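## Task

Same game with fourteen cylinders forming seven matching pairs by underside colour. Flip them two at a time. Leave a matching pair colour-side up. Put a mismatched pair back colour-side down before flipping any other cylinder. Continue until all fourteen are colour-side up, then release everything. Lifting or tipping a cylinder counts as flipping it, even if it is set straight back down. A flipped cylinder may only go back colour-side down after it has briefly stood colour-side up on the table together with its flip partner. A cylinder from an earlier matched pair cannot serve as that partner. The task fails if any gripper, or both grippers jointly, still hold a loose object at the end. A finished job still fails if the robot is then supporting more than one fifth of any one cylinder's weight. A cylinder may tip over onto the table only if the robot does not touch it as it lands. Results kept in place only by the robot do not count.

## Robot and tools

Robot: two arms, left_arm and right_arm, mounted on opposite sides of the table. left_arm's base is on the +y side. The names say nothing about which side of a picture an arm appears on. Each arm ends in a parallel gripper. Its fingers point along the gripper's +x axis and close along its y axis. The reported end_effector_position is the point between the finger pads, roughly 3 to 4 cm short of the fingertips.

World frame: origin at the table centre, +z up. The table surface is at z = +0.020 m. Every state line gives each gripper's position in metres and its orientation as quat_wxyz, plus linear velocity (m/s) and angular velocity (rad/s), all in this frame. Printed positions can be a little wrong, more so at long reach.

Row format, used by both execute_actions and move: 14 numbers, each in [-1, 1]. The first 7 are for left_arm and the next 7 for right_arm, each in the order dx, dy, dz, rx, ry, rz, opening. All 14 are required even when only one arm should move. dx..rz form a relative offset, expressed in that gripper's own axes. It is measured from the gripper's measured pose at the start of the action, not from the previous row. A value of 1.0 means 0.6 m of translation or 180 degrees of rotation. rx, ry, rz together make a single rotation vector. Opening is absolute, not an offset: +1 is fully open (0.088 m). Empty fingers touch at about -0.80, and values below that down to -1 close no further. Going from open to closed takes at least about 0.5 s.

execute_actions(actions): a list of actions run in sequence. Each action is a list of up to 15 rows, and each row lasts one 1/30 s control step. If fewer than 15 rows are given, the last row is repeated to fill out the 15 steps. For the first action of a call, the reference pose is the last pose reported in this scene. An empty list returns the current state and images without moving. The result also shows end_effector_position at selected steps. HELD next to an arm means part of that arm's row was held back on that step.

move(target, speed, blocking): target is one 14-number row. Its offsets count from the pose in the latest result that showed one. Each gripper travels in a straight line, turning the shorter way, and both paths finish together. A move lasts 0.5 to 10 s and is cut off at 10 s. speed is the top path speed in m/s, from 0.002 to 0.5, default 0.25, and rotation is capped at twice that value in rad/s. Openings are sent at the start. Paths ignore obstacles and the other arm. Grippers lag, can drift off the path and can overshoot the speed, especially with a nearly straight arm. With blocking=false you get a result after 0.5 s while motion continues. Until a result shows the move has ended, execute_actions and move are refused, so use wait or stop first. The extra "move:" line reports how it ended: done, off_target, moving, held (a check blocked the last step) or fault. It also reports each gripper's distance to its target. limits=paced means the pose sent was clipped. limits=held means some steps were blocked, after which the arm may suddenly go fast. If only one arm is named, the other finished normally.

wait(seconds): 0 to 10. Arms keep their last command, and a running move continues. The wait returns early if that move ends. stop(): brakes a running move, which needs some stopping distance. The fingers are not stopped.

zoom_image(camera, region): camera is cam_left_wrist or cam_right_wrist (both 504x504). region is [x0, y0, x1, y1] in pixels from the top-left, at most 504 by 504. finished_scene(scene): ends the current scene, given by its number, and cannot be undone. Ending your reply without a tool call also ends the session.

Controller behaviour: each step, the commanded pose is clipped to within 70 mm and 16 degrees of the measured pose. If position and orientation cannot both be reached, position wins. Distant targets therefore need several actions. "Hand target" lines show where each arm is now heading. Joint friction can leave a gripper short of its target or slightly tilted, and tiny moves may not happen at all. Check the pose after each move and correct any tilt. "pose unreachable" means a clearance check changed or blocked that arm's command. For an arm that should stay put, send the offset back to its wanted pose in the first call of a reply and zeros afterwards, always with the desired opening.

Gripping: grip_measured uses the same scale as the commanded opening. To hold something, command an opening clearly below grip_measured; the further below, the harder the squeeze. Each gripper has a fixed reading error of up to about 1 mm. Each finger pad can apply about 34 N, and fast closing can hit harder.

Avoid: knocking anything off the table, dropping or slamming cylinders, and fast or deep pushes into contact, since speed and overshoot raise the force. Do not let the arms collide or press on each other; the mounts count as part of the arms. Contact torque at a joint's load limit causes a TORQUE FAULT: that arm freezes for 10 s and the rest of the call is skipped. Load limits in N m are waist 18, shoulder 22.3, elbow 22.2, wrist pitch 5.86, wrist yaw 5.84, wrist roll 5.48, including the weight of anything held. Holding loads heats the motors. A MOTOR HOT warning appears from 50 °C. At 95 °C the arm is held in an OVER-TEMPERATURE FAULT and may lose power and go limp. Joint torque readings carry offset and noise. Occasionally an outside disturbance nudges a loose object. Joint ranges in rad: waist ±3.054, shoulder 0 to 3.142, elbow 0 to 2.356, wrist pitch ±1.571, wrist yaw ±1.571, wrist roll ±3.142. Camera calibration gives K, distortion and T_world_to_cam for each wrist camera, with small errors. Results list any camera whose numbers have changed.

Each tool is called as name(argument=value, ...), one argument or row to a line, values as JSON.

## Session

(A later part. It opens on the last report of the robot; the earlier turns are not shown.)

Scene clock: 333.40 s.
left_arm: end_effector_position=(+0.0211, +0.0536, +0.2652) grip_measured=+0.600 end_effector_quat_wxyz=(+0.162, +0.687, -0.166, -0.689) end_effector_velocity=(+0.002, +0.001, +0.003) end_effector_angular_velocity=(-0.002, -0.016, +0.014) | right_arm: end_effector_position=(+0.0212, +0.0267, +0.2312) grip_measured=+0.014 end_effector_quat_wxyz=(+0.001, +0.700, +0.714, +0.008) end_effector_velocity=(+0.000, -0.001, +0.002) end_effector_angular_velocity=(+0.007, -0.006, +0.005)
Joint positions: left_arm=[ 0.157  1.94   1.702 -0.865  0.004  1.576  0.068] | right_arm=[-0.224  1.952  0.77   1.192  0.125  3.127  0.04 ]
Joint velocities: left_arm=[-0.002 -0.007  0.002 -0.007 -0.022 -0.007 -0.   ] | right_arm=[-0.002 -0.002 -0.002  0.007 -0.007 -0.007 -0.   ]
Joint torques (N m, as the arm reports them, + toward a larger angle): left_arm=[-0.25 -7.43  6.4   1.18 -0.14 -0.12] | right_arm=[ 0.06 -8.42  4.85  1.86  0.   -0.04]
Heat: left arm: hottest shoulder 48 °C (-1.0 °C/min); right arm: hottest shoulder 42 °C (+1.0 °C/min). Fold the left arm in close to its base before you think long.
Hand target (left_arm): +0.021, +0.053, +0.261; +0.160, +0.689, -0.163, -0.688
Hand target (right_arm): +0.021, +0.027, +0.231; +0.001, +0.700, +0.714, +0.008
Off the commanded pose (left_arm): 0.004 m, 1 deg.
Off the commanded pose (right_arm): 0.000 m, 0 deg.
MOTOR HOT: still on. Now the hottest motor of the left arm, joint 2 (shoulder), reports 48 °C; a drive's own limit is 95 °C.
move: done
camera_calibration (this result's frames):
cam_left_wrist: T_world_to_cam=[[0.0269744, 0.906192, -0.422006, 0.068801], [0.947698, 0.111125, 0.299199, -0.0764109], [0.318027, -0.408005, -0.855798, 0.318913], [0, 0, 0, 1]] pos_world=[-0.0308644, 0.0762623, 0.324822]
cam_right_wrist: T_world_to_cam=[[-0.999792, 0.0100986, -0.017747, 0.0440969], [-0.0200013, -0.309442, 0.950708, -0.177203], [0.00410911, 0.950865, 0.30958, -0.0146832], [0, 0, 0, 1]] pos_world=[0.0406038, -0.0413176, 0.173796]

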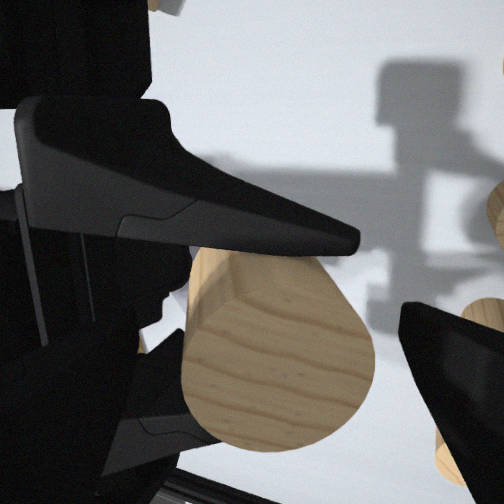

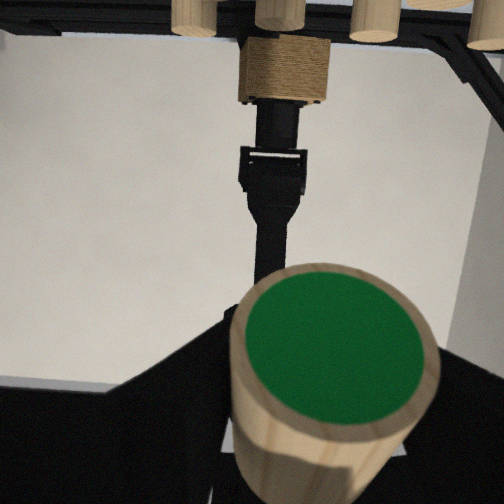

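move(
  target=[0,0,0,0,0,0,-0.4,0,0,0,0,0,0,-0.4],
)

move(
  target=[0,0,0,0,0,0,-0.4,0,0,0,0,0,0,0.6],
)

move(
  target=[0,0,0,0,0,0,-0.4,-0.15,0,0,0,0,0,0.6],
)

move(
  target=[0.009,-0.26,-0.215,0,0,-0.155,-0.4,0,0,0,-0.99,0,0,0.6],
  speed=0.5,
)

Scene clock: 337.23 s.
left_arm: end_effector_position=(+0.0211, +0.0529, +0.2653) grip_measured=+0.049 end_effector_quat_wxyz=(+0.163, +0.687, -0.167, -0.689) end_effector_velocity=(-0.000, +0.005, -0.002) end_effector_angular_velocity=(+0.022, -0.003, +0.007) | right_arm: end_effector_position=(+0.0212, +0.0267, +0.2311) grip_measured=+0.014 end_effector_quat_wxyz=(+0.001, +0.700, +0.714, +0.008) end_effector_velocity=(+0.000, -0.001, -0.002) end_effector_angular_velocity=(-0.016, -0.024, +0.005)
Joint positions: left_arm=[ 0.157  1.94   1.701 -0.861  0.004  1.576  0.041] | right_arm=[-0.224  1.952  0.77   1.191  0.125  3.127  0.04 ]
Joint velocities: left_arm=[-0.002 -0.002 -0.002 -0.022 -0.007 -0.007 -0.   ] | right_arm=[-0.002 -0.007 -0.002 -0.022 -0.007 -0.022  0.   ]
Joint torques (N m, as the arm reports them, + toward a larger angle): left_arm=[-0.05 -8.13  6.76  0.69  0.05 -0.01] | right_arm=[ 0.07 -8.43  4.89  1.88  0.01 -0.03]
Heat: left arm: hottest shoulder 48 °C (-1.0 °C/min); right arm: hottest shoulder 43 °C (+2.0 °C/min). Fold the left arm in close to its base before you think long.
Hand target (left_arm): +0.021, +0.054, +0.265; +0.162, +0.687, -0.166, -0.689
Hand target (right_arm): +0.021, +0.027, +0.231; +0.001, +0.700, +0.714, +0.008
Off the commanded pose (left_arm): 0.001 m, 0 deg.
Off the commanded pose (right_arm): 0.000 m, 0 deg.
MOTOR HOT: still on. Now the hottest motor of the left arm, joint 2 (shoulder), reports 48 °C; a drive's own limit is 95 °C.
move: done
camera_calibration (this result's frames):
cam_left_wrist: T_world_to_cam=[[0.0269744, 0.904737, -0.425115, 0.0704399], [0.947698, 0.112151, 0.298816, -0.0763118], [0.318027, -0.410941, -0.854393, 0.318479], [0, 0, 0, 1]] pos_world=[-0.0308644, 0.0757047, 0.324854]
cam_right_wrist: T_world_to_cam=[[-0.999791, 0.0100919, -0.0178057, 0.0441091], [-0.0200535, -0.309083, 0.950823, -0.177159], [0.00409213, 0.950981, 0.309221, -0.0145781], [0, 0, 0, 1]] pos_world=[0.0406068, -0.0413385, 0.17374]

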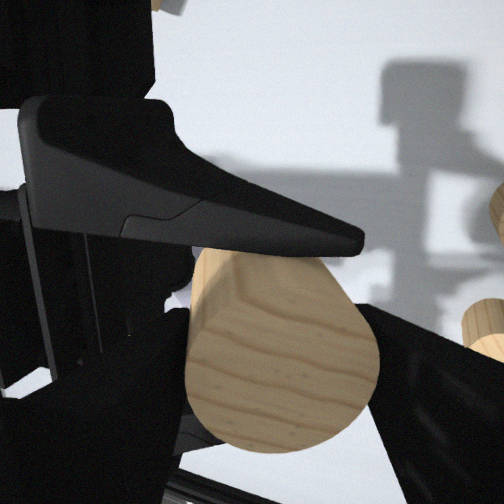

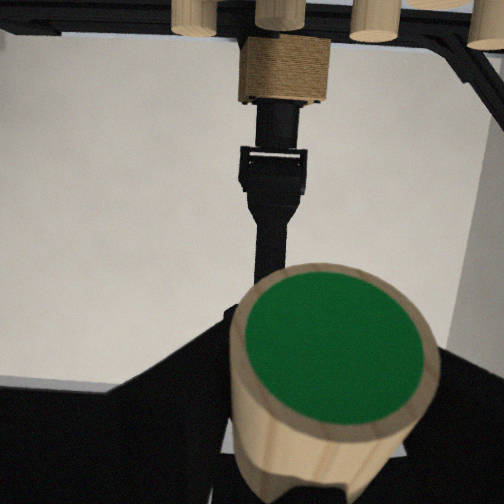

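Scene clock: 337.90 s.
left_arm: end_effector_position=(+0.0211, +0.0529, +0.2653) grip_measured=+0.049 end_effector_quat_wxyz=(+0.163, +0.687, -0.167, -0.689) end_effector_velocity=(+0.000, +0.005, -0.002) end_effector_angular_velocity=(+0.022, +0.003, -0.007) | right_arm: end_effector_position=(+0.0212, +0.0267, +0.2311) grip_measured=+0.598 end_effector_quat_wxyz=(+0.001, +0.700, +0.714, +0.008) end_effector_velocity=(+0.000, -0.000, -0.001) end_effector_angular_velocity=(-0.007, -0.008, +0.005)
Joint positions: left_arm=[ 0.157  1.94   1.701 -0.861  0.004  1.576  0.041] | right_arm=[-0.224  1.952  0.77   1.191  0.126  3.128  0.068]
Joint velocities: left_arm=[ 0.002 -0.002 -0.002 -0.022  0.007  0.007 -0.   ] | right_arm=[-0.002 -0.002 -0.002 -0.007 -0.007 -0.007  0.001]
Joint torques (N m, as the arm reports them, + toward a larger angle): left_arm=[-0.09 -8.12  6.9   0.95  0.07 -0.01] | right_arm=[ 0.06 -8.44  4.86  1.85 -0.01 -0.04]
Heat: left arm: hottest shoulder 48 °C (-1.0 °C/min); right arm: hottest shoulder 43 °C (+2.0 °C/min). Fold the left arm in close to its base before you think long.
Hand target (left_arm): +0.021, +0.053, +0.265; +0.163, +0.687, -0.167, -0.689
Hand target (right_arm): +0.021, +0.027, +0.231; +0.001, +0.700, +0.714, +0.008
Off the commanded pose (left_arm): 0.000 m, 0 deg.
Off the commanded pose (right_arm): 0.000 m, 0 deg.
MOTOR HOT: still on. Now the hottest motor of the left arm, joint 2 (shoulder), reports 48 °C; a drive's own limit is 95 °C.
move: done
camera_calibration (this result's frames):
cam_left_wrist: T_world_to_cam=[[0.0269744, 0.904737, -0.425115, 0.0704399], [0.947698, 0.112151, 0.298816, -0.0763118], [0.318027, -0.410941, -0.854393, 0.318479], [0, 0, 0, 1]] pos_world=[-0.0308644, 0.0757047, 0.324854]
cam_right_wrist: T_world_to_cam=[[-0.999793, 0.0104698, -0.0174211, 0.0440675], [-0.0198046, -0.309069, 0.950834, -0.177165], [0.00457069, 0.950982, 0.309212, -0.0145875], [0, 0, 0, 1]] pos_world=[0.0406164, -0.0413452, 0.173733]

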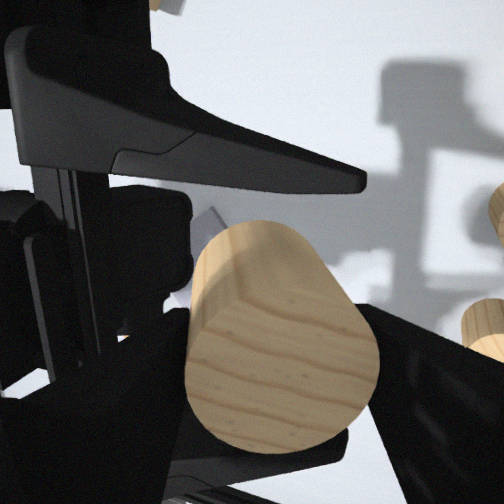

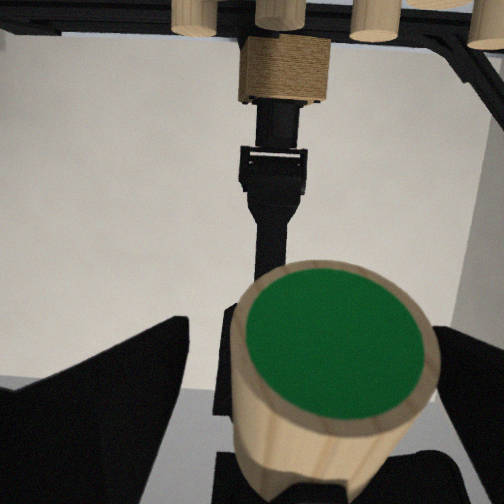

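Scene clock: 338.83 s.
left_arm: end_effector_position=(+0.0211, +0.0529, +0.2651) grip_measured=+0.047 end_effector_quat_wxyz=(+0.163, +0.687, -0.167, -0.689) end_effector_velocity=(-0.000, +0.002, -0.003) end_effector_angular_velocity=(+0.012, -0.003, +0.007) | right_arm: end_effector_position=(+0.0231, -0.0600, +0.2305) grip_measured=+0.600 end_effector_quat_wxyz=(+0.001, +0.700, +0.714, +0.008) end_effector_velocity=(+0.003, -0.003, -0.001) end_effector_angular_velocity=(-0.007, +0.006, -0.010)
Joint positions: left_arm=[ 0.157  1.94   1.701 -0.861  0.004  1.576  0.041] | right_arm=[-0.182  1.718  0.412  1.316  0.167  3.127  0.068]
Joint velocities: left_arm=[-0.002  0.002 -0.002 -0.007 -0.007 -0.007  0.001] | right_arm=[-0.002 -0.012 -0.012 -0.007  0.007  0.007 -0.   ]
Joint torques (N m, as the arm reports them, + toward a larger angle): left_arm=[ 0.03 -8.11  6.83  0.96  0.04 -0.01] | right_arm=[ 0.25 -7.16  2.9   1.97  0.09 -0.04]
Heat: left arm: hottest shoulder 48 °C (-2.0 °C/min); right arm: hottest shoulder 43 °C (+2.0 °C/min). Fold the left arm in close to its base before you think long.
Hand target (left_arm): +0.021, +0.053, +0.265; +0.163, +0.687, -0.167, -0.689
Hand target (right_arm): +0.023, -0.063, +0.230; +0.002, +0.700, +0.714, +0.007
Off the commanded pose (left_arm): 0.000 m, 0 deg.
Off the commanded pose (right_arm): 0.003 m, 0 deg.
MOTOR HOT: still on. Now the hottest motor of the left arm, joint 2 (shoulder), reports 48 °C; a drive's own limit is 95 °C.
move: done
camera_calibration (this result's frames):
cam_left_wrist: T_world_to_cam=[[0.0269744, 0.9049, -0.424769, 0.0702853], [0.947698, 0.112037, 0.298859, -0.0762639], [0.318027, -0.410615, -0.854549, 0.318349], [0, 0, 0, 1]] pos_world=[-0.0308644, 0.0756621, 0.324692]
cam_right_wrist: T_world_to_cam=[[-0.999802, 0.00971429, -0.0173684, 0.0467837], [-0.0195221, -0.30939, 0.950735, -0.203392], [0.00386211, 0.950886, 0.309518, 0.0680343], [0, 0, 0, 1]] pos_world=[0.042541, -0.128075, 0.173127]

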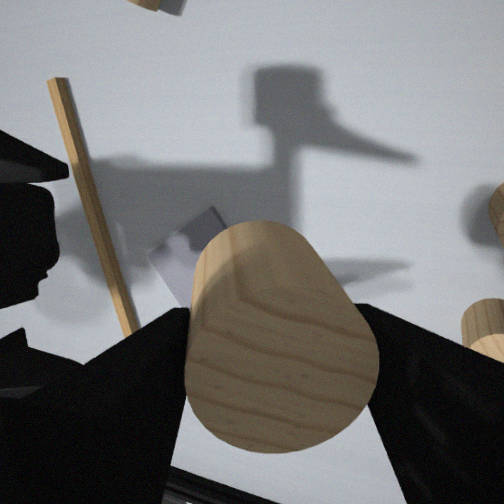

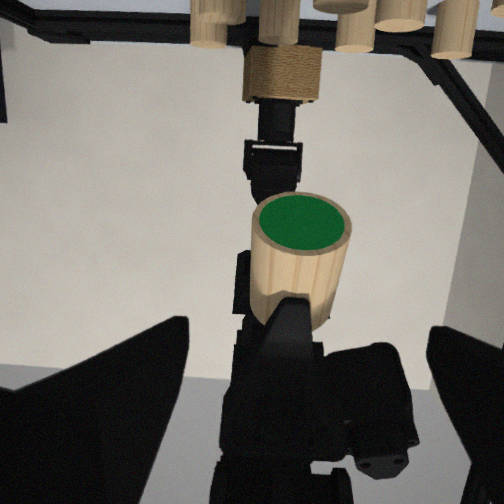

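Scene clock: 342.53 s.
left_arm: end_effector_position=(+0.1505, +0.1861, +0.1940) grip_measured=+0.042 end_effector_quat_wxyz=(-0.000, +0.708, -0.002, -0.706) end_effector_velocity=(-0.003, +0.003, -0.001) end_effector_angular_velocity=(+0.014, -0.002, +0.000) | right_arm: end_effector_position=(+0.0232, -0.0601, +0.2308) grip_measured=+0.600 end_effector_quat_wxyz=(+0.700, +0.013, +0.006, +0.714) end_effector_velocity=(-0.000, +0.000, +0.005) end_effector_angular_velocity=(+0.017, -0.019, +0.005)
Joint positions: left_arm=[ 0.525  1.916  1.48  -1.131 -0.002  1.941  0.041] | right_arm=[-0.182  1.718  0.412  1.316  0.168  0.025  0.068]
Joint velocities: left_arm=[-0.007 -0.002 -0.007 -0.007 -0.007 -0.007  0.   ] | right_arm=[-0.002 -0.007  0.002  0.007 -0.007 -0.022 -0.   ]
Joint torques (N m, as the arm reports them, + toward a larger angle): left_arm=[ 0.31 -6.52  5.23 -0.07 -0.18  0.12] | right_arm=[ 0.04 -6.05  4.29  1.83 -0.01 -0.18]
Heat: left arm: hottest shoulder 49 °C (-1.0 °C/min); right arm: hottest shoulder 42 °C (+2.0 °C/min). Fold the left arm in close to its base before you think long.
Hand target (left_arm): +0.151, +0.189, +0.190; -0.006, +0.708, +0.004, -0.706
Hand target (right_arm): +0.023, -0.060, +0.231; +0.700, +0.010, +0.003, +0.714
Off the commanded pose (left_arm): 0.005 m, 1 deg.
Off the commanded pose (right_arm): 0.000 m, 0 deg.
MOTOR HOT: still on. Now the hottest motor of the left arm, joint 2 (shoulder), reports 49 °C; a drive's own limit is 95 °C.
move: done
camera_calibration (this result's frames):
cam_left_wrist: T_world_to_cam=[[0.0240988, 0.999245, 0.0304661, -0.189404], [0.945681, -0.0326687, 0.323452, -0.170056], [0.324203, 0.0210164, -0.945754, 0.207639], [0, 0, 0, 1]] pos_world=[0.0980659, 0.179342, 0.257151]
cam_right_wrist: T_world_to_cam=[[0.998595, 0.0483741, -0.0216277, 0.00384956], [-0.00661407, -0.291174, -0.956647, 0.237331], [-0.0525743, 0.955446, -0.290445, 0.208008], [0, 0, 0, 1]] pos_world=[0.00866146, -0.129822, 0.287541]

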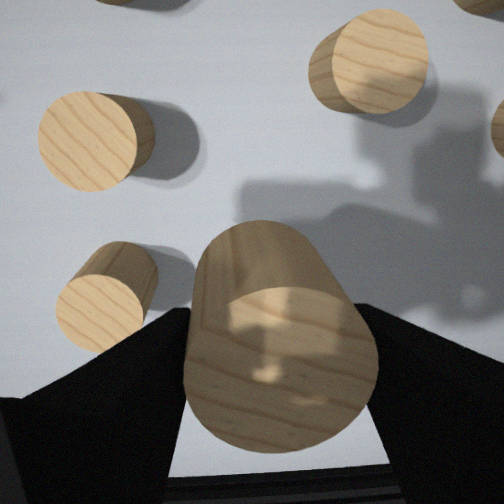

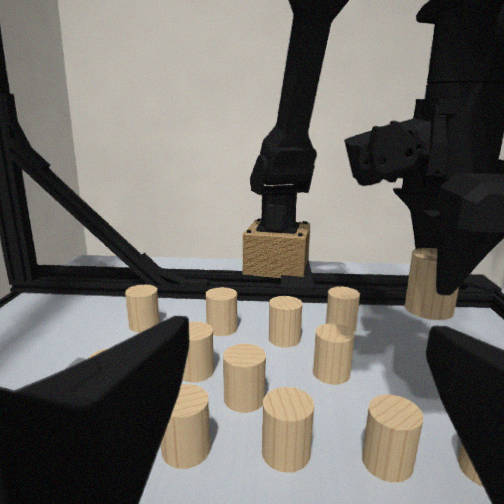

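move(
  target=[0.178,0,0,0,0,-0.01,-0.4,0.053,0.267,-0.215,-0.01,0.152,0,0.6],
  speed=0.13,
)

Scene clock: 346.73 s.
left_arm: end_effector_position=(+0.1517, +0.1851, +0.0906) grip_measured=+0.037 end_effector_quat_wxyz=(-0.008, +0.707, +0.006, -0.707) end_effector_velocity=(+0.000, +0.006, -0.001) end_effector_angular_velocity=(+0.033, -0.011, +0.004) | right_arm: end_effector_position=(-0.1385, -0.0314, +0.1093) grip_measured=+0.600 end_effector_quat_wxyz=(+0.679, -0.164, +0.159, +0.697) end_effector_velocity=(-0.000, +0.001, -0.002) end_effector_angular_velocity=(-0.020, -0.016, +0.007)
Joint positions: left_arm=[ 0.525  2.083  1.281 -0.787 -0.007  1.941  0.041] | right_arm=[0.254 2.092 0.897 0.653 0.527 0.292 0.068]
Joint velocities: left_arm=[-0.002  0.002 -0.002 -0.022 -0.022 -0.007 -0.   ] | right_arm=[-0.002 -0.002  0.012 -0.037 -0.007 -0.007 -0.   ]
Joint torques (N m, as the arm reports them, + toward a larger angle): left_arm=[-0.27 -6.79  4.59  0.34 -0.16 -0.05] | right_arm=[ 0.23 -7.46  5.83  1.41  0.3   0.11]
Heat: left arm: hottest shoulder 48 °C (-2.0 °C/min); right arm: hottest shoulder 42 °C (+2.0 °C/min). Fold the left arm in close to its base before you think long.
Hand target (left_arm): +0.151, +0.187, +0.087; -0.011, +0.708, +0.009, -0.706
Hand target (right_arm): -0.140, -0.030, +0.105; +0.680, -0.167, +0.162, +0.695
Off the commanded pose (left_arm): 0.004 m, 1 deg.
Off the commanded pose (right_arm): 0.004 m, 0 deg.
MOTOR HOT: still on. Now the hottest motor of the left arm, joint 2 (shoulder), reports 48 °C; a drive's own limit is 95 °C.
move: done
camera_calibration (this result's frames):
cam_left_wrist: T_world_to_cam=[[0.0246457, 0.998339, 0.0520839, -0.187141], [0.946648, -0.0400523, 0.319771, -0.136219], [0.321326, 0.0414241, -0.946062, 0.106176], [0, 0, 0, 1]] pos_world=[0.0994468, 0.176976, 0.153755]
cam_right_wrist: T_world_to_cam=[[0.998472, 0.0548198, -0.00691818, 0.159857], [0.0330692, -0.693178, -0.720008, 0.0954548], [-0.0442662, 0.718679, -0.693932, 0.174684], [0, 0, 0, 1]] pos_world=[-0.155037, -0.0681379, 0.191053]

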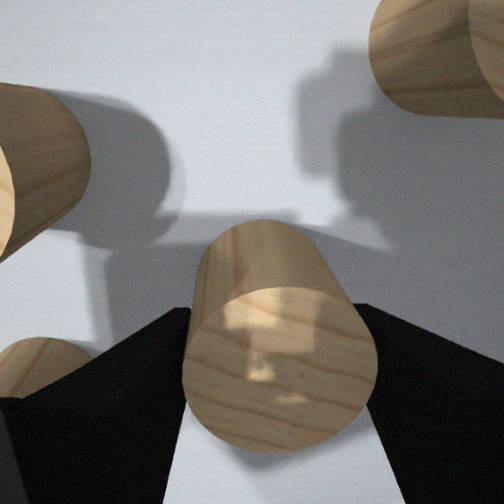

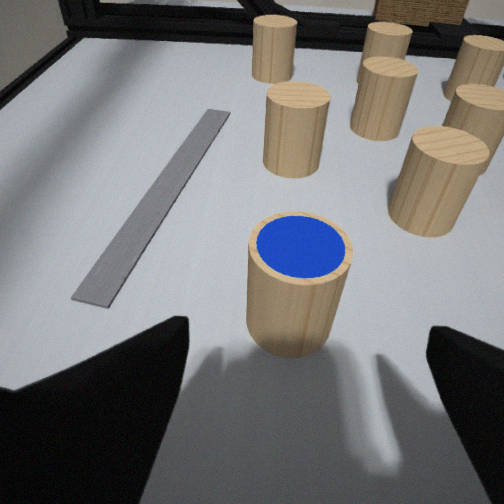

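move(
  target=[0,0,0,0,0,0,0.6,0.132,0,-0.008,0,0,0,0.6],
  speed=0.1,
)

Scene clock: 349.07 s.
left_arm: end_effector_position=(+0.1517, +0.1851, +0.0904) grip_measured=+0.600 end_effector_quat_wxyz=(-0.008, +0.707, +0.006, -0.707) end_effector_velocity=(+0.001, -0.001, +0.000) end_effector_angular_velocity=(-0.004, -0.010, +0.005) | right_arm: end_effector_position=(-0.1404, +0.0360, +0.0762) grip_measured=+0.600 end_effector_quat_wxyz=(+0.681, -0.157, +0.159, +0.698) end_effector_velocity=(-0.002, -0.000, -0.000) end_effector_angular_velocity=(-0.012, -0.023, +0.018)
Joint positions: left_arm=[ 0.525  2.083  1.28  -0.787 -0.007  1.941  0.068] | right_arm=[0.163 2.339 1.162 0.672 0.45  0.245 0.068]
Joint velocities: left_arm=[-0.002 -0.002 -0.002  0.007 -0.007 -0.007 -0.   ] | right_arm=[ 0.002 -0.002  0.007 -0.022 -0.007 -0.022 -0.   ]
Joint torques (N m, as the arm reports them, + toward a larger angle): left_arm=[-0.09 -7.42  5.1   0.11  0.02 -0.01] | right_arm=[-0.12 -9.05  5.92  1.4   0.05 -0.16]
Heat: left arm: hottest shoulder 48 °C (-2.0 °C/min); right arm: hottest shoulder 42 °C (+1.0 °C/min). Fold the left arm in close to its base before you think long.
Hand target (left_arm): +0.152, +0.185, +0.091; -0.008, +0.707, +0.006, -0.707
Hand target (right_arm): -0.140, +0.037, +0.070; +0.679, -0.165, +0.159, +0.697
Off the commanded pose (left_arm): 0.000 m, 0 deg.
Off the commanded pose (right_arm): 0.007 m, 1 deg.
MOTOR HOT: still on. Now the hottest motor of the left arm, joint 2 (shoulder), reports 48 °C; a drive's own limit is 95 °C.
move: done
camera_calibration (this result's frames):
cam_left_wrist: T_world_to_cam=[[0.0246457, 0.998339, 0.0520839, -0.187144], [0.946648, -0.0400523, 0.319771, -0.136146], [0.321326, 0.0414241, -0.946062, 0.105976], [0, 0, 0, 1]] pos_world=[0.0994414, 0.17699, 0.153543]
cam_right_wrist: T_world_to_cam=[[0.998555, 0.0513757, -0.0157712, 0.158602], [0.0238062, -0.685955, -0.727254, 0.117404], [-0.0481815, 0.725828, -0.686187, 0.101798], [0, 0, 0, 1]] pos_world=[-0.156263, -0.00150238, 0.157736]

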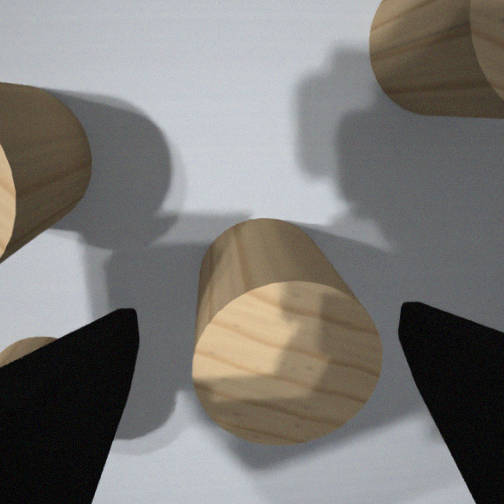

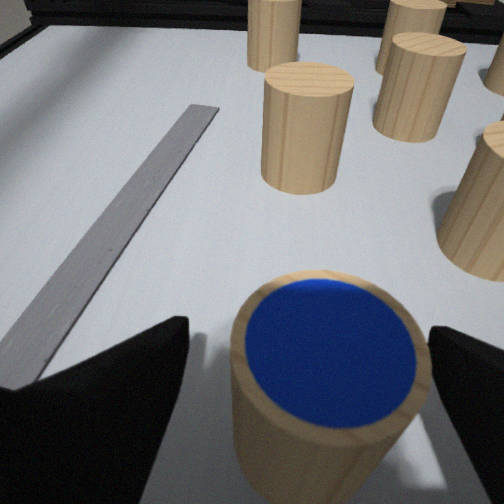

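move(
  target=[-0.11,0,0,0,0,0,0.6,0,0,0,0,0,0,-0.4],
)

move(
  target=[-0.31,0.155,0.216,0,0,0.163,0.6,-0.14,-0.272,0.229,0,-0.143,0,-0.4],
)

move(
  target=[0,0,0,0,0,0,0.6,0,0,0,0.99,0,0,-0.4],
  speed=0.5,
)

Scene clock: 352.40 s.
left_arm: end_effector_position=(+0.1512, +0.1862, +0.1506) grip_measured=+0.600 end_effector_quat_wxyz=(-0.013, +0.705, +0.011, -0.709) end_effector_velocity=(-0.001, +0.002, +0.003) end_effector_angular_velocity=(+0.014, -0.003, +0.005) | right_arm: end_effector_position=(-0.1403, +0.0360, +0.0757) grip_measured=+0.013 end_effector_quat_wxyz=(+0.681, -0.158, +0.159, +0.698) end_effector_velocity=(+0.001, -0.001, -0.001) end_effector_angular_velocity=(-0.008, +0.006, +0.001)
Joint positions: left_arm=[ 0.525  1.991  1.405 -1.019 -0.007  1.941  0.068] | right_arm=[0.163 2.341 1.162 0.671 0.45  0.245 0.04 ]
Joint velocities: left_arm=[-0.002 -0.002  0.007 -0.022 -0.007 -0.007 -0.   ] | right_arm=[-0.002 -0.002 -0.002 -0.007 -0.007  0.007 -0.   ]
Joint torques (N m, as the arm reports them, + toward a larger angle): left_arm=[-0.19 -8.4   6.65 -0.15  0.05 -0.05] | right_arm=[  0.05 -10.92   4.64   1.7    0.16   0.  ]
Heat: left arm: hottest shoulder 48 °C (-2.0 °C/min); right arm: hottest shoulder 43 °C (+2.0 °C/min). Fold the left arm in close to its base before you think long.
Hand target (left_arm): +0.151, +0.183, +0.156; -0.008, +0.707, +0.006, -0.707
Hand target (right_arm): -0.140, +0.036, +0.076; +0.681, -0.158, +0.159, +0.698
Off the commanded pose (left_arm): 0.006 m, 1 deg.
Off the commanded pose (right_arm): 0.001 m, 0 deg.
MOTOR HOT: still on. Now the hottest motor of the left arm, joint 2 (shoulder), reports 48 °C; a drive's own limit is 95 °C.
move: done
camera_calibration (this result's frames):
cam_left_wrist: T_world_to_cam=[[0.0249791, 0.997473, 0.0665092, -0.193442], [0.948429, -0.0446761, 0.313826, -0.153441], [0.316004, 0.0552401, -0.947148, 0.161369], [0, 0, 0, 1]] pos_world=[0.0993669, 0.177184, 0.21386]
cam_right_wrist: T_world_to_cam=[[0.998564, 0.0513604, -0.0152425, 0.158532], [0.0242279, -0.686672, -0.726563, 0.117022], [-0.0477832, 0.725151, -0.68693, 0.101606], [0, 0, 0, 1]] pos_world=[-0.156284, -0.00146582, 0.157236]

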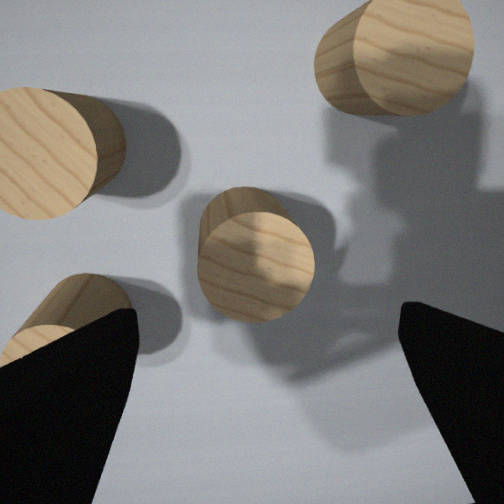

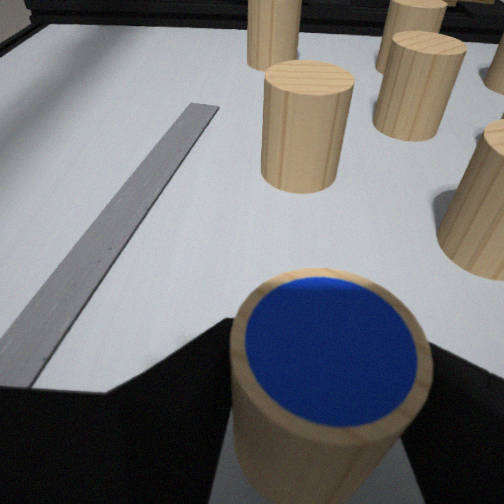

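Scene clock: 353.93 s.
left_arm: end_effector_position=(+0.0220, +0.0886, +0.3333) grip_measured=+0.600 end_effector_quat_wxyz=(+0.165, +0.681, -0.169, -0.693) end_effector_velocity=(+0.002, +0.000, +0.004) end_effector_angular_velocity=(-0.007, -0.010, +0.027) | right_arm: end_effector_position=(+0.0217, +0.0277, +0.2338) grip_measured=+0.013 end_effector_quat_wxyz=(+0.698, +0.001, +0.007, +0.716) end_effector_velocity=(-0.002, -0.001, +0.002) end_effector_angular_velocity=(+0.007, +0.008, +0.010)
Joint positions: left_arm=[ 0.164  1.821  1.815 -1.088  0.021  1.579  0.068] | right_arm=[-0.228  1.932  0.778  1.146  0.115  0.012  0.04 ]
Joint velocities: left_arm=[-0.002 -0.002  0.012 -0.007 -0.022 -0.022 -0.   ] | right_arm=[ 0.002 -0.002 -0.002  0.007 -0.007  0.007 -0.   ]
Joint torques (N m, as the arm reports them, + toward a larger angle): left_arm=[-0.36 -6.42  7.8   0.77 -0.14 -0.14] | right_arm=[-0.19 -9.77  3.68  2.08 -0.06 -0.17]
Heat: left arm: hottest shoulder 49 °C (-1.0 °C/min); right arm: hottest shoulder 43 °C (+2.0 °C/min). Fold the left arm in close to its base before you think long.
Hand target (left_arm): +0.022, +0.086, +0.334; +0.166, +0.683, -0.168, -0.691
Hand target (right_arm): +0.023, +0.025, +0.236; +0.698, +0.001, +0.003, +0.716
Off the commanded pose (left_arm): 0.002 m, 1 deg.
Off the commanded pose (right_arm): 0.004 m, 0 deg.
MOTOR HOT: still on. Now the hottest motor of the left arm, joint 2 (shoulder), reports 49 °C; a drive's own limit is 95 °C.
move: done
camera_calibration (this result's frames):
cam_left_wrist: T_world_to_cam=[[0.0240419, 0.902668, -0.429666, 0.0687329], [0.951827, 0.110753, 0.285936, -0.0970939], [0.305692, -0.415842, -0.856521, 0.392426], [0, 0, 0, 1]] pos_world=[-0.0291974, 0.111898, 0.393416]
cam_right_wrist: T_world_to_cam=[[0.998507, 0.054216, -0.00664333, -0.0024871], [0.0103598, -0.307393, -0.951526, 0.264689], [-0.0536301, 0.950037, -0.307496, 0.129117], [0, 0, 0, 1]] pos_world=[0.00666583, -0.0411677, 0.291545]

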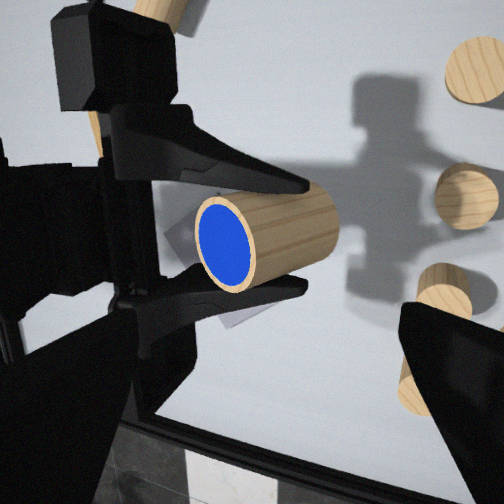

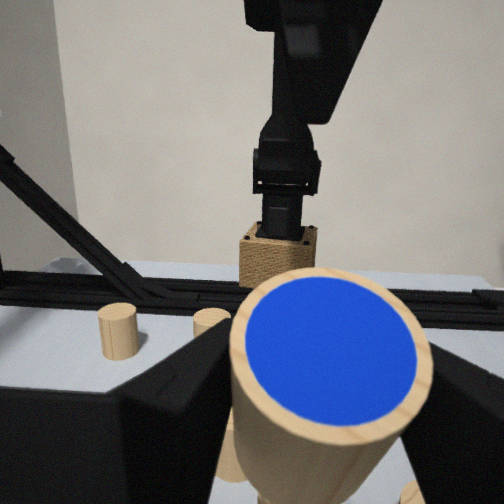

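Scene clock: 357.63 s.
left_arm: end_effector_position=(+0.0220, +0.0887, +0.3332) grip_measured=+0.600 end_effector_quat_wxyz=(+0.165, +0.681, -0.169, -0.693) end_effector_velocity=(+0.002, -0.001, +0.001) end_effector_angular_velocity=(-0.007, -0.016, +0.014) | right_arm: end_effector_position=(+0.0217, +0.0276, +0.2338) grip_measured=+0.013 end_effector_quat_wxyz=(+0.012, +0.698, +0.716, +0.007) end_effector_velocity=(-0.002, -0.001, -0.001) end_effector_angular_velocity=(-0.008, +0.021, +0.019)
Joint positions: left_arm=[ 0.164  1.821  1.815 -1.088  0.021  1.579  0.068] | right_arm=[-0.228  1.932  0.778  1.147  0.115  3.115  0.04 ]
Joint velocities: left_arm=[-0.002 -0.002 -0.002  0.007 -0.022 -0.007 -0.   ] | right_arm=[-0.002 -0.002 -0.002 -0.007 -0.022  0.022 -0.   ]
Joint torques (N m, as the arm reports them, + toward a larger angle): left_arm=[-0.1  -7.28  6.64  0.98  0.04 -0.04] | right_arm=[ 0.04 -8.44  5.    1.84  0.    0.19]
Heat: left arm: hottest shoulder 48 °C (-1.0 °C/min); right arm: hottest shoulder 43 °C (+1.0 °C/min). Fold the left arm in close to its base before you think long.
Hand target (left_arm): +0.022, +0.089, +0.333; +0.165, +0.681, -0.169, -0.693
Hand target (right_arm): +0.022, +0.028, +0.234; +0.010, +0.698, +0.716, +0.004
Off the commanded pose (left_arm): 0.000 m, 0 deg.
Off the commanded pose (right_arm): 0.000 m, 0 deg.
MOTOR HOT: still on. Now the hottest motor of the left arm, joint 2 (shoulder), reports 48 °C; a drive's own limit is 95 °C.
move: done
camera_calibration (this result's frames):
cam_left_wrist: T_world_to_cam=[[0.0240407, 0.902832, -0.429322, 0.0685205], [0.951828, 0.110644, 0.285976, -0.0970941], [0.30569, -0.415515, -0.85668, 0.392448], [0, 0, 0, 1]] pos_world=[-0.0291978, 0.111949, 0.393387]
cam_right_wrist: T_world_to_cam=[[-0.999455, 0.00359339, -0.0328251, 0.0483255], [-0.0324303, -0.294035, 0.955244, -0.180559], [-0.00621916, 0.955788, 0.293991, -0.0126188], [0, 0, 0, 1]] pos_world=[0.0423651, -0.0412035, 0.177775]

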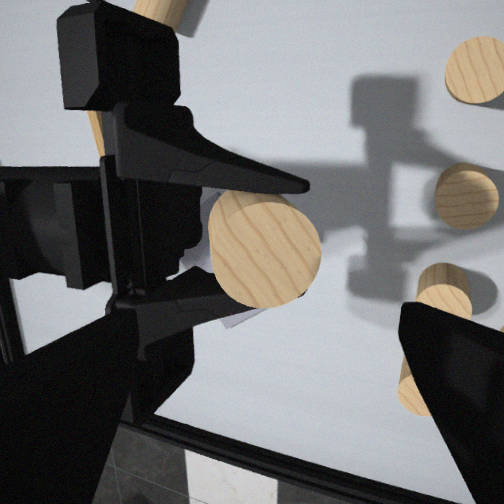

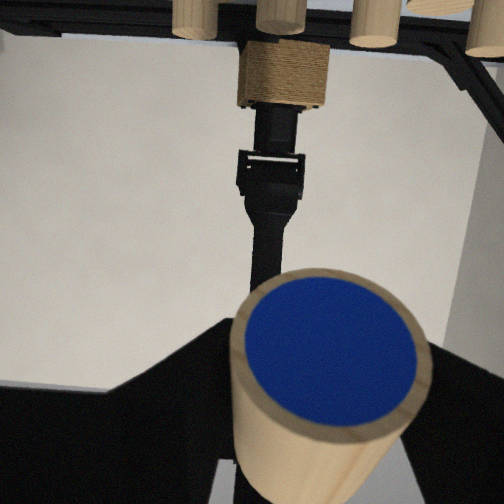

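move(
  target=[0.129,-0.005,-0.001,0,0.006,0.004,0.6,0,0,0,0.008,0,0,-0.4],
  speed=0.1,
)

Scene clock: 360.87 s.
left_arm: end_effector_position=(+0.0220, +0.0563, +0.2674) grip_measured=+0.600 end_effector_quat_wxyz=(+0.173, +0.685, -0.175, -0.686) end_effector_velocity=(+0.002, -0.001, +0.003) end_effector_angular_velocity=(-0.012, -0.003, +0.012) | right_arm: end_effector_position=(+0.0217, +0.0276, +0.2338) grip_measured=+0.012 end_effector_quat_wxyz=(+0.006, +0.698, +0.716, +0.001) end_effector_velocity=(+0.000, -0.001, -0.001) end_effector_angular_velocity=(-0.007, -0.023, +0.005)
Joint positions: left_arm=[ 0.159  1.906  1.654 -0.822  0.004  1.575  0.068] | right_arm=[-0.228  1.932  0.778  1.147  0.115  3.133  0.04 ]
Joint velocities: left_arm=[ 0.002 -0.007 -0.002  0.007 -0.007 -0.007 -0.   ] | right_arm=[-0.002 -0.002 -0.002 -0.007 -0.007 -0.022 -0.   ]
Joint torques (N m, as the arm reports them, + toward a larger angle): left_arm=[-0.28 -7.37  6.34  1.21 -0.17 -0.1 ] | right_arm=[ 0.06 -8.45  5.02  1.85  0.01  0.12]
Heat: left arm: hottest shoulder 48 °C (-1.0 °C/min); right arm: hottest shoulder 43 °C (+1.0 °C/min). Fold the left arm in close to its base before you think long.
Hand target (left_arm): +0.022, +0.056, +0.263; +0.171, +0.687, -0.171, -0.685
Hand target (right_arm): +0.022, +0.028, +0.234; +0.004, +0.698, +0.716, -0.002
Off the commanded pose (left_arm): 0.004 m, 1 deg.
Off the commanded pose (right_arm): 0.000 m, 0 deg.
MOTOR HOT: still on. Now the hottest motor of the left arm, joint 2 (shoulder), reports 48 °C; a drive's own limit is 95 °C.
move: done
camera_calibration (this result's frames):
cam_left_wrist: T_world_to_cam=[[0.0245068, 0.893816, -0.447763, 0.0749145], [0.947494, 0.122081, 0.295553, -0.0778637], [0.318833, -0.431496, -0.843894, 0.319796], [0, 0, 0, 1]] pos_world=[-0.0300219, 0.0805365, 0.32643]
cam_right_wrist: T_world_to_cam=[[-0.999888, 0.00372102, -0.0145279, 0.0440542], [-0.0149801, -0.29359, 0.955814, -0.181083], [-0.000708636, 0.955924, 0.293613, -0.0126536], [0, 0, 0, 1]] pos_world=[0.0413276, -0.0412322, 0.177437]

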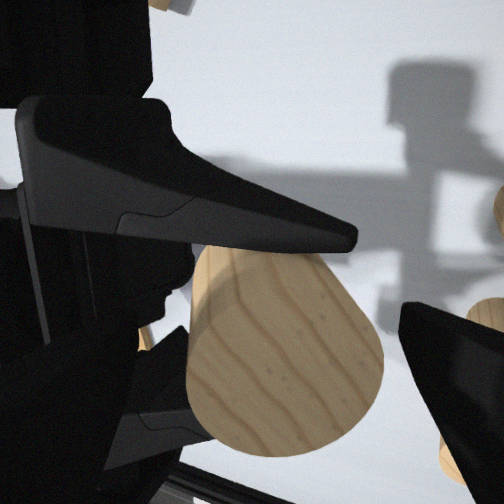

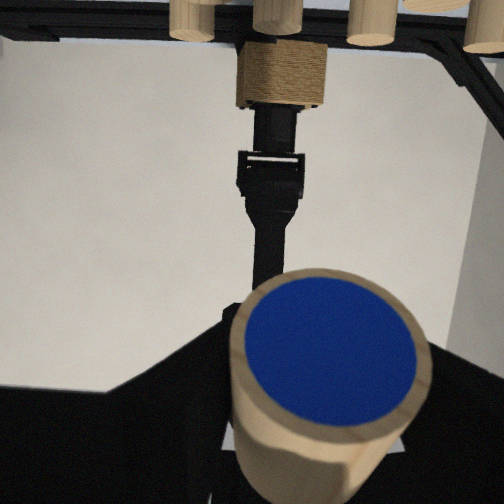

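move(
  target=[0,0,0,0,0,0,-0.4,0,0,0,0,0,0,-0.4],
)

move(
  target=[0,0,0,0,0,0,-0.4,0,0,0,0,0,0,1],
)

move(
  target=[0,0,0,0,0,0,-0.4,-0.19,0,0,0,0,0,1],
)

move(
  target=[0.111,-0.134,0.262,0,0,-0.162,-0.4,0,0,0,0,0,0,1],
)

Scene clock: 366.67 s.
left_arm: end_effector_position=(+0.0218, +0.0562, +0.2673) grip_measured=+0.050 end_effector_quat_wxyz=(+0.173, +0.684, -0.175, -0.686) end_effector_velocity=(+0.002, +0.005, +0.000) end_effector_angular_velocity=(+0.017, -0.003, +0.012) | right_arm: end_effector_position=(+0.0217, +0.0276, +0.2336) grip_measured=+0.012 end_effector_quat_wxyz=(+0.006, +0.698, +0.716, +0.000) end_effector_velocity=(+0.002, -0.000, -0.005) end_effector_angular_velocity=(-0.021, -0.025, -0.010)
Joint positions: left_arm=[ 0.158  1.907  1.654 -0.821  0.004  1.575  0.041] | right_arm=[-0.228  1.932  0.778  1.146  0.115  3.134  0.04 ]
Joint velocities: left_arm=[ 0.002 -0.007 -0.002 -0.022 -0.007 -0.007 -0.   ] | right_arm=[-0.002 -0.002 -0.002 -0.022  0.007 -0.022 -0.   ]
Joint torques (N m, as the arm reports them, + toward a larger angle): left_arm=[-0.03 -8.11  6.8   0.95  0.08 -0.01] | right_arm=[ 0.04 -8.46  5.    1.89  0.   -0.05]
Heat: left arm: hottest shoulder 48 °C (-1.0 °C/min); right arm: hottest shoulder 43 °C (+2.0 °C/min). Fold the left arm in close to its base before you think long.
Hand target (left_arm): +0.022, +0.056, +0.268; +0.172, +0.684, -0.175, -0.686
Hand target (right_arm): +0.022, +0.028, +0.234; +0.006, +0.698, +0.716, +0.001
Off the commanded pose (left_arm): 0.000 m, 0 deg.
Off the commanded pose (right_arm): 0.000 m, 0 deg.
MOTOR HOT: still on. Now the hottest motor of the left arm, joint 2 (shoulder), reports 48 °C; a drive's own limit is 95 °C.
move: done
camera_calibration (this result's frames):
cam_left_wrist: T_world_to_cam=[[0.024848, 0.893636, -0.448104, 0.0751218], [0.94754, 0.121832, 0.295507, -0.0776244], [0.318669, -0.43194, -0.843729, 0.319689], [0, 0, 0, 1]] pos_world=[-0.0301892, 0.0804118, 0.326331]
cam_right_wrist: T_world_to_cam=[[-0.999891, 0.00371304, -0.0142557, 0.0439887], [-0.0147181, -0.292859, 0.956042, -0.181004], [-0.000625092, 0.956149, 0.292881, -0.0124409], [0, 0, 0, 1]] pos_world=[0.0413121, -0.0412767, 0.177319]

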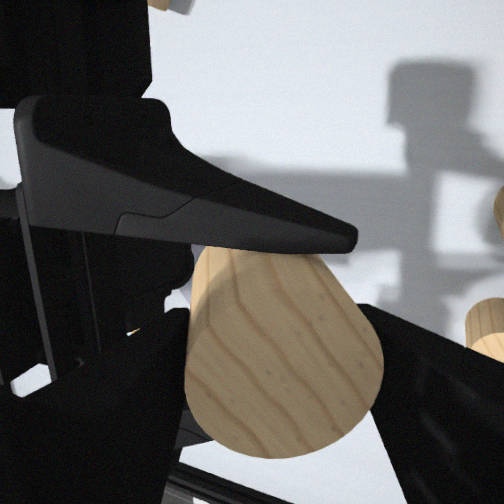

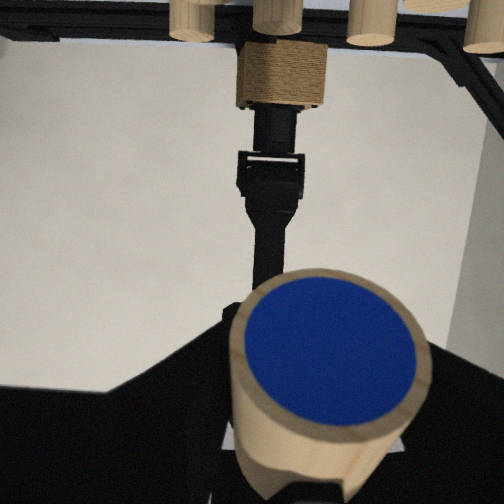

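Scene clock: 367.37 s.
left_arm: end_effector_position=(+0.0218, +0.0562, +0.2673) grip_measured=+0.049 end_effector_quat_wxyz=(+0.173, +0.684, -0.175, -0.686) end_effector_velocity=(-0.000, +0.003, -0.002) end_effector_angular_velocity=(+0.012, -0.003, +0.007) | right_arm: end_effector_position=(+0.0217, +0.0276, +0.2336) grip_measured=+1.000 end_effector_quat_wxyz=(+0.006, +0.698, +0.716, +0.000) end_effector_velocity=(-0.002, -0.001, -0.001) end_effector_angular_velocity=(-0.007, -0.008, +0.020)
Joint positions: left_arm=[ 0.158  1.907  1.654 -0.821  0.004  1.575  0.041] | right_arm=[-0.228  1.932  0.778  1.146  0.115  3.134  0.088]
Joint velocities: left_arm=[-0.002 -0.002 -0.007 -0.007 -0.007 -0.007 -0.   ] | right_arm=[-0.002 -0.002 -0.002 -0.007 -0.022 -0.007  0.   ]
Joint torques (N m, as the arm reports them, + toward a larger angle): left_arm=[-0.06 -7.95  6.78  1.    0.06 -0.04] | right_arm=[ 0.03 -8.43  5.02  1.85  0.   -0.03]
Heat: left arm: hottest shoulder 48 °C (-1.0 °C/min); right arm: hottest shoulder 43 °C (+2.0 °C/min). Fold the left arm in close to its base before you think long.
Hand target (left_arm): +0.022, +0.056, +0.267; +0.173, +0.684, -0.175, -0.686
Hand target (right_arm): +0.022, +0.028, +0.234; +0.006, +0.698, +0.716, +0.000
Off the commanded pose (left_arm): 0.000 m, 0 deg.
Off the commanded pose (right_arm): 0.000 m, 0 deg.
MOTOR HOT: still on. Now the hottest motor of the left arm, joint 2 (shoulder), reports 48 °C; a drive's own limit is 95 °C.
move: done
camera_calibration (this result's frames):
cam_left_wrist: T_world_to_cam=[[0.024848, 0.893636, -0.448104, 0.0751218], [0.94754, 0.121832, 0.295507, -0.0776244], [0.318669, -0.43194, -0.843729, 0.319689], [0, 0, 0, 1]] pos_world=[-0.0301892, 0.0804118, 0.326331]
cam_right_wrist: T_world_to_cam=[[-0.999891, 0.00371304, -0.0142557, 0.0439887], [-0.0147181, -0.292859, 0.956042, -0.181004], [-0.000625092, 0.956149, 0.292881, -0.0124409], [0, 0, 0, 1]] pos_world=[0.0413121, -0.0412767, 0.177319]

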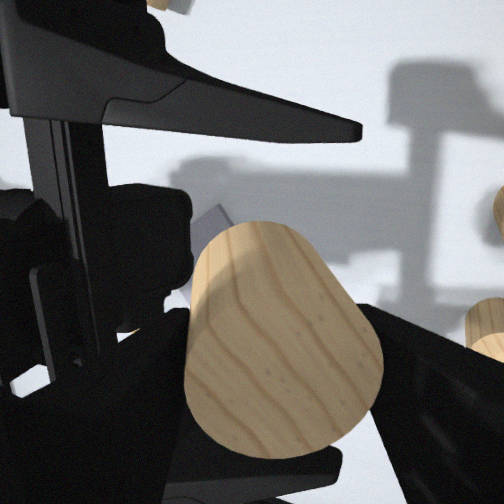

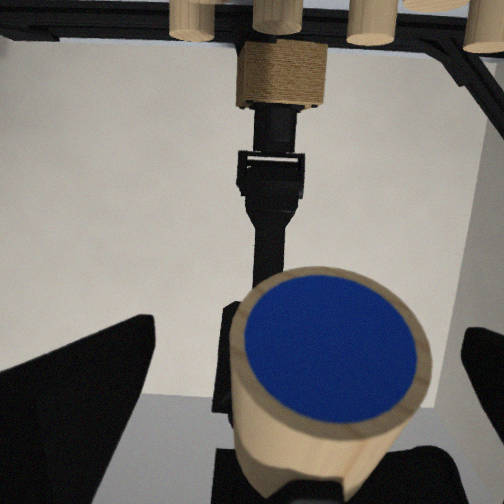

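Scene clock: 368.40 s.
left_arm: end_effector_position=(+0.0218, +0.0563, +0.2672) grip_measured=+0.047 end_effector_quat_wxyz=(+0.172, +0.685, -0.175, -0.686) end_effector_velocity=(-0.002, +0.005, -0.004) end_effector_angular_velocity=(+0.027, +0.017, +0.013) | right_arm: end_effector_position=(+0.0246, -0.0831, +0.2365) grip_measured=+1.000 end_effector_quat_wxyz=(+0.004, +0.698, +0.716, +0.002) end_effector_velocity=(+0.000, -0.003, -0.002) end_effector_angular_velocity=(-0.007, +0.006, +0.005)
Joint positions: left_arm=[ 0.158  1.907  1.654 -0.821  0.004  1.575  0.041] | right_arm=[-0.173  1.594  0.332  1.26   0.169  3.134  0.088]
Joint velocities: left_arm=[-0.002  0.002 -0.002 -0.022  0.007 -0.022 -0.   ] | right_arm=[-0.002 -0.012 -0.012 -0.007 -0.007  0.007  0.   ]
Joint torques (N m, as the arm reports them, + toward a larger angle): left_arm=[-0.03 -8.08  6.64  1.03  0.06 -0.01] | right_arm=[ 0.38 -6.33  3.16  1.64  0.1   0.  ]
Heat: left arm: hottest shoulder 48 °C (-1.0 °C/min); right arm: hottest shoulder 43 °C (+2.0 °C/min). Fold the left arm in close to its base before you think long.
Hand target (left_arm): +0.022, +0.056, +0.267; +0.172, +0.684, -0.175, -0.686
Hand target (right_arm): +0.025, -0.086, +0.235; +0.006, +0.698, +0.716, +0.000
Off the commanded pose (left_arm): 0.000 m, 0 deg.
Off the commanded pose (right_arm): 0.004 m, 0 deg.
MOTOR HOT: still on. Now the hottest motor of the left arm, joint 2 (shoulder), reports 48 °C; a drive's own limit is 95 °C.
move: done
camera_calibration (this result's frames):
cam_left_wrist: T_world_to_cam=[[0.0248478, 0.893807, -0.447763, 0.0748937], [0.947541, 0.121719, 0.295553, -0.0775991], [0.318668, -0.431618, -0.843894, 0.319632], [0, 0, 0, 1]] pos_world=[-0.0301892, 0.0804637, 0.326205]
cam_right_wrist: T_world_to_cam=[[-0.999905, 0.00303886, -0.0134298, 0.047072], [-0.013724, -0.299019, 0.954148, -0.216284], [-0.00111625, 0.954242, 0.299032, 0.0909361], [0, 0, 0, 1]] pos_world=[0.0442008, -0.151591, 0.179806]

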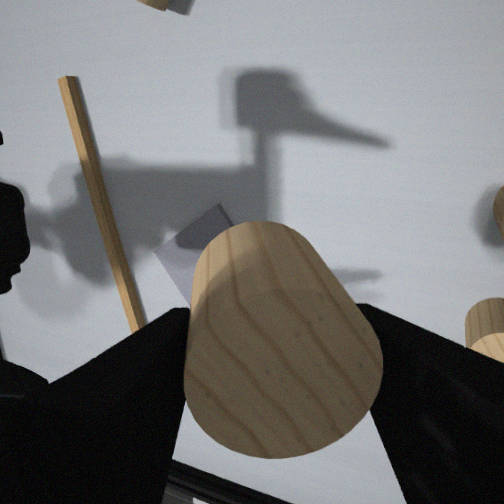

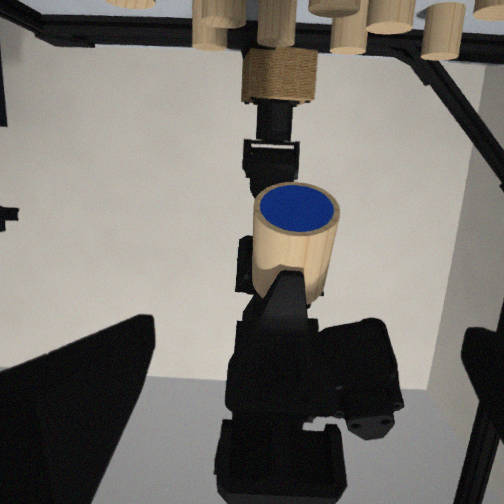

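Scene clock: 370.03 s.
left_arm: end_effector_position=(-0.1338, +0.0975, +0.1707) grip_measured=+0.044 end_effector_quat_wxyz=(-0.006, +0.707, +0.002, -0.707) end_effector_velocity=(-0.001, +0.003, -0.004) end_effector_angular_velocity=(+0.019, +0.001, +0.005) | right_arm: end_effector_position=(+0.0246, -0.0831, +0.2365) grip_measured=+1.000 end_effector_quat_wxyz=(+0.004, +0.698, +0.716, +0.002) end_effector_velocity=(+0.002, -0.000, +0.002) end_effector_angular_velocity=(+0.007, -0.006, -0.010)
Joint positions: left_arm=[-0.195  2.324  2.017 -1.275  0.003  1.224  0.041] | right_arm=[-0.173  1.594  0.332  1.26   0.169  3.134  0.088]
Joint velocities: left_arm=[-0.002  0.007 -0.002 -0.007  0.007 -0.007 -0.   ] | right_arm=[-0.002 -0.002 -0.002  0.007  0.007 -0.007  0.   ]
Joint torques (N m, as the arm reports them, + toward a larger angle): left_arm=[ 0.   -8.65  7.24 -0.01  0.26 -0.1 ] | right_arm=[ 0.02 -5.29  4.51  1.82  0.01 -0.03]
Heat: left arm: hottest shoulder 48 °C (-1.0 °C/min); right arm: hottest shoulder 43 °C (+2.0 °C/min). Fold the left arm in close to its base before you think long.
Hand target (left_arm): -0.135, +0.096, +0.170; -0.006, +0.705, +0.005, -0.709
Hand target (right_arm): +0.025, -0.083, +0.237; +0.004, +0.698, +0.716, +0.002
Off the commanded pose (left_arm): 0.002 m, 0 deg.
Off the commanded pose (right_arm): 0.000 m, 0 deg.
MOTOR HOT: still on. Now the hottest motor of the left arm, joint 2 (shoulder), reports 48 °C; a drive's own limit is 95 °C.
move: done
camera_calibration (this result's frames):
cam_left_wrist: T_world_to_cam=[[0.0271709, 0.998672, 0.043776, -0.0950972], [0.94603, -0.0398367, 0.321621, 0.104456], [0.322937, 0.0326747, -0.945856, 0.278294], [0, 0, 0, 1]] pos_world=[-0.186106, 0.0900389, 0.233794]
cam_right_wrist: T_world_to_cam=[[-0.999905, 0.00303886, -0.0134298, 0.047072], [-0.013724, -0.299019, 0.954148, -0.216284], [-0.00111625, 0.954242, 0.299032, 0.0909361], [0, 0, 0, 1]] pos_world=[0.0442008, -0.151591, 0.179806]

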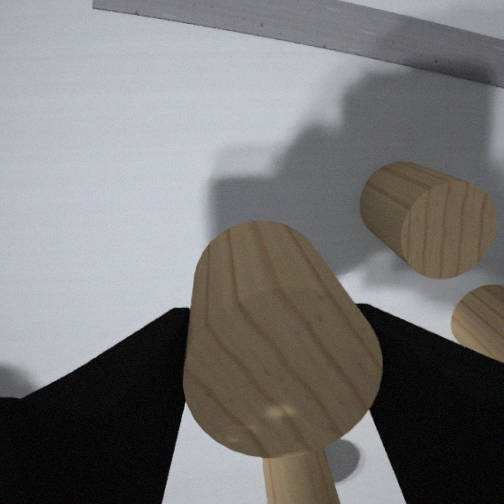

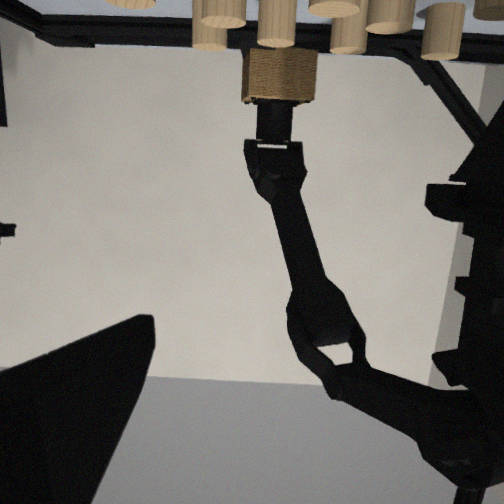

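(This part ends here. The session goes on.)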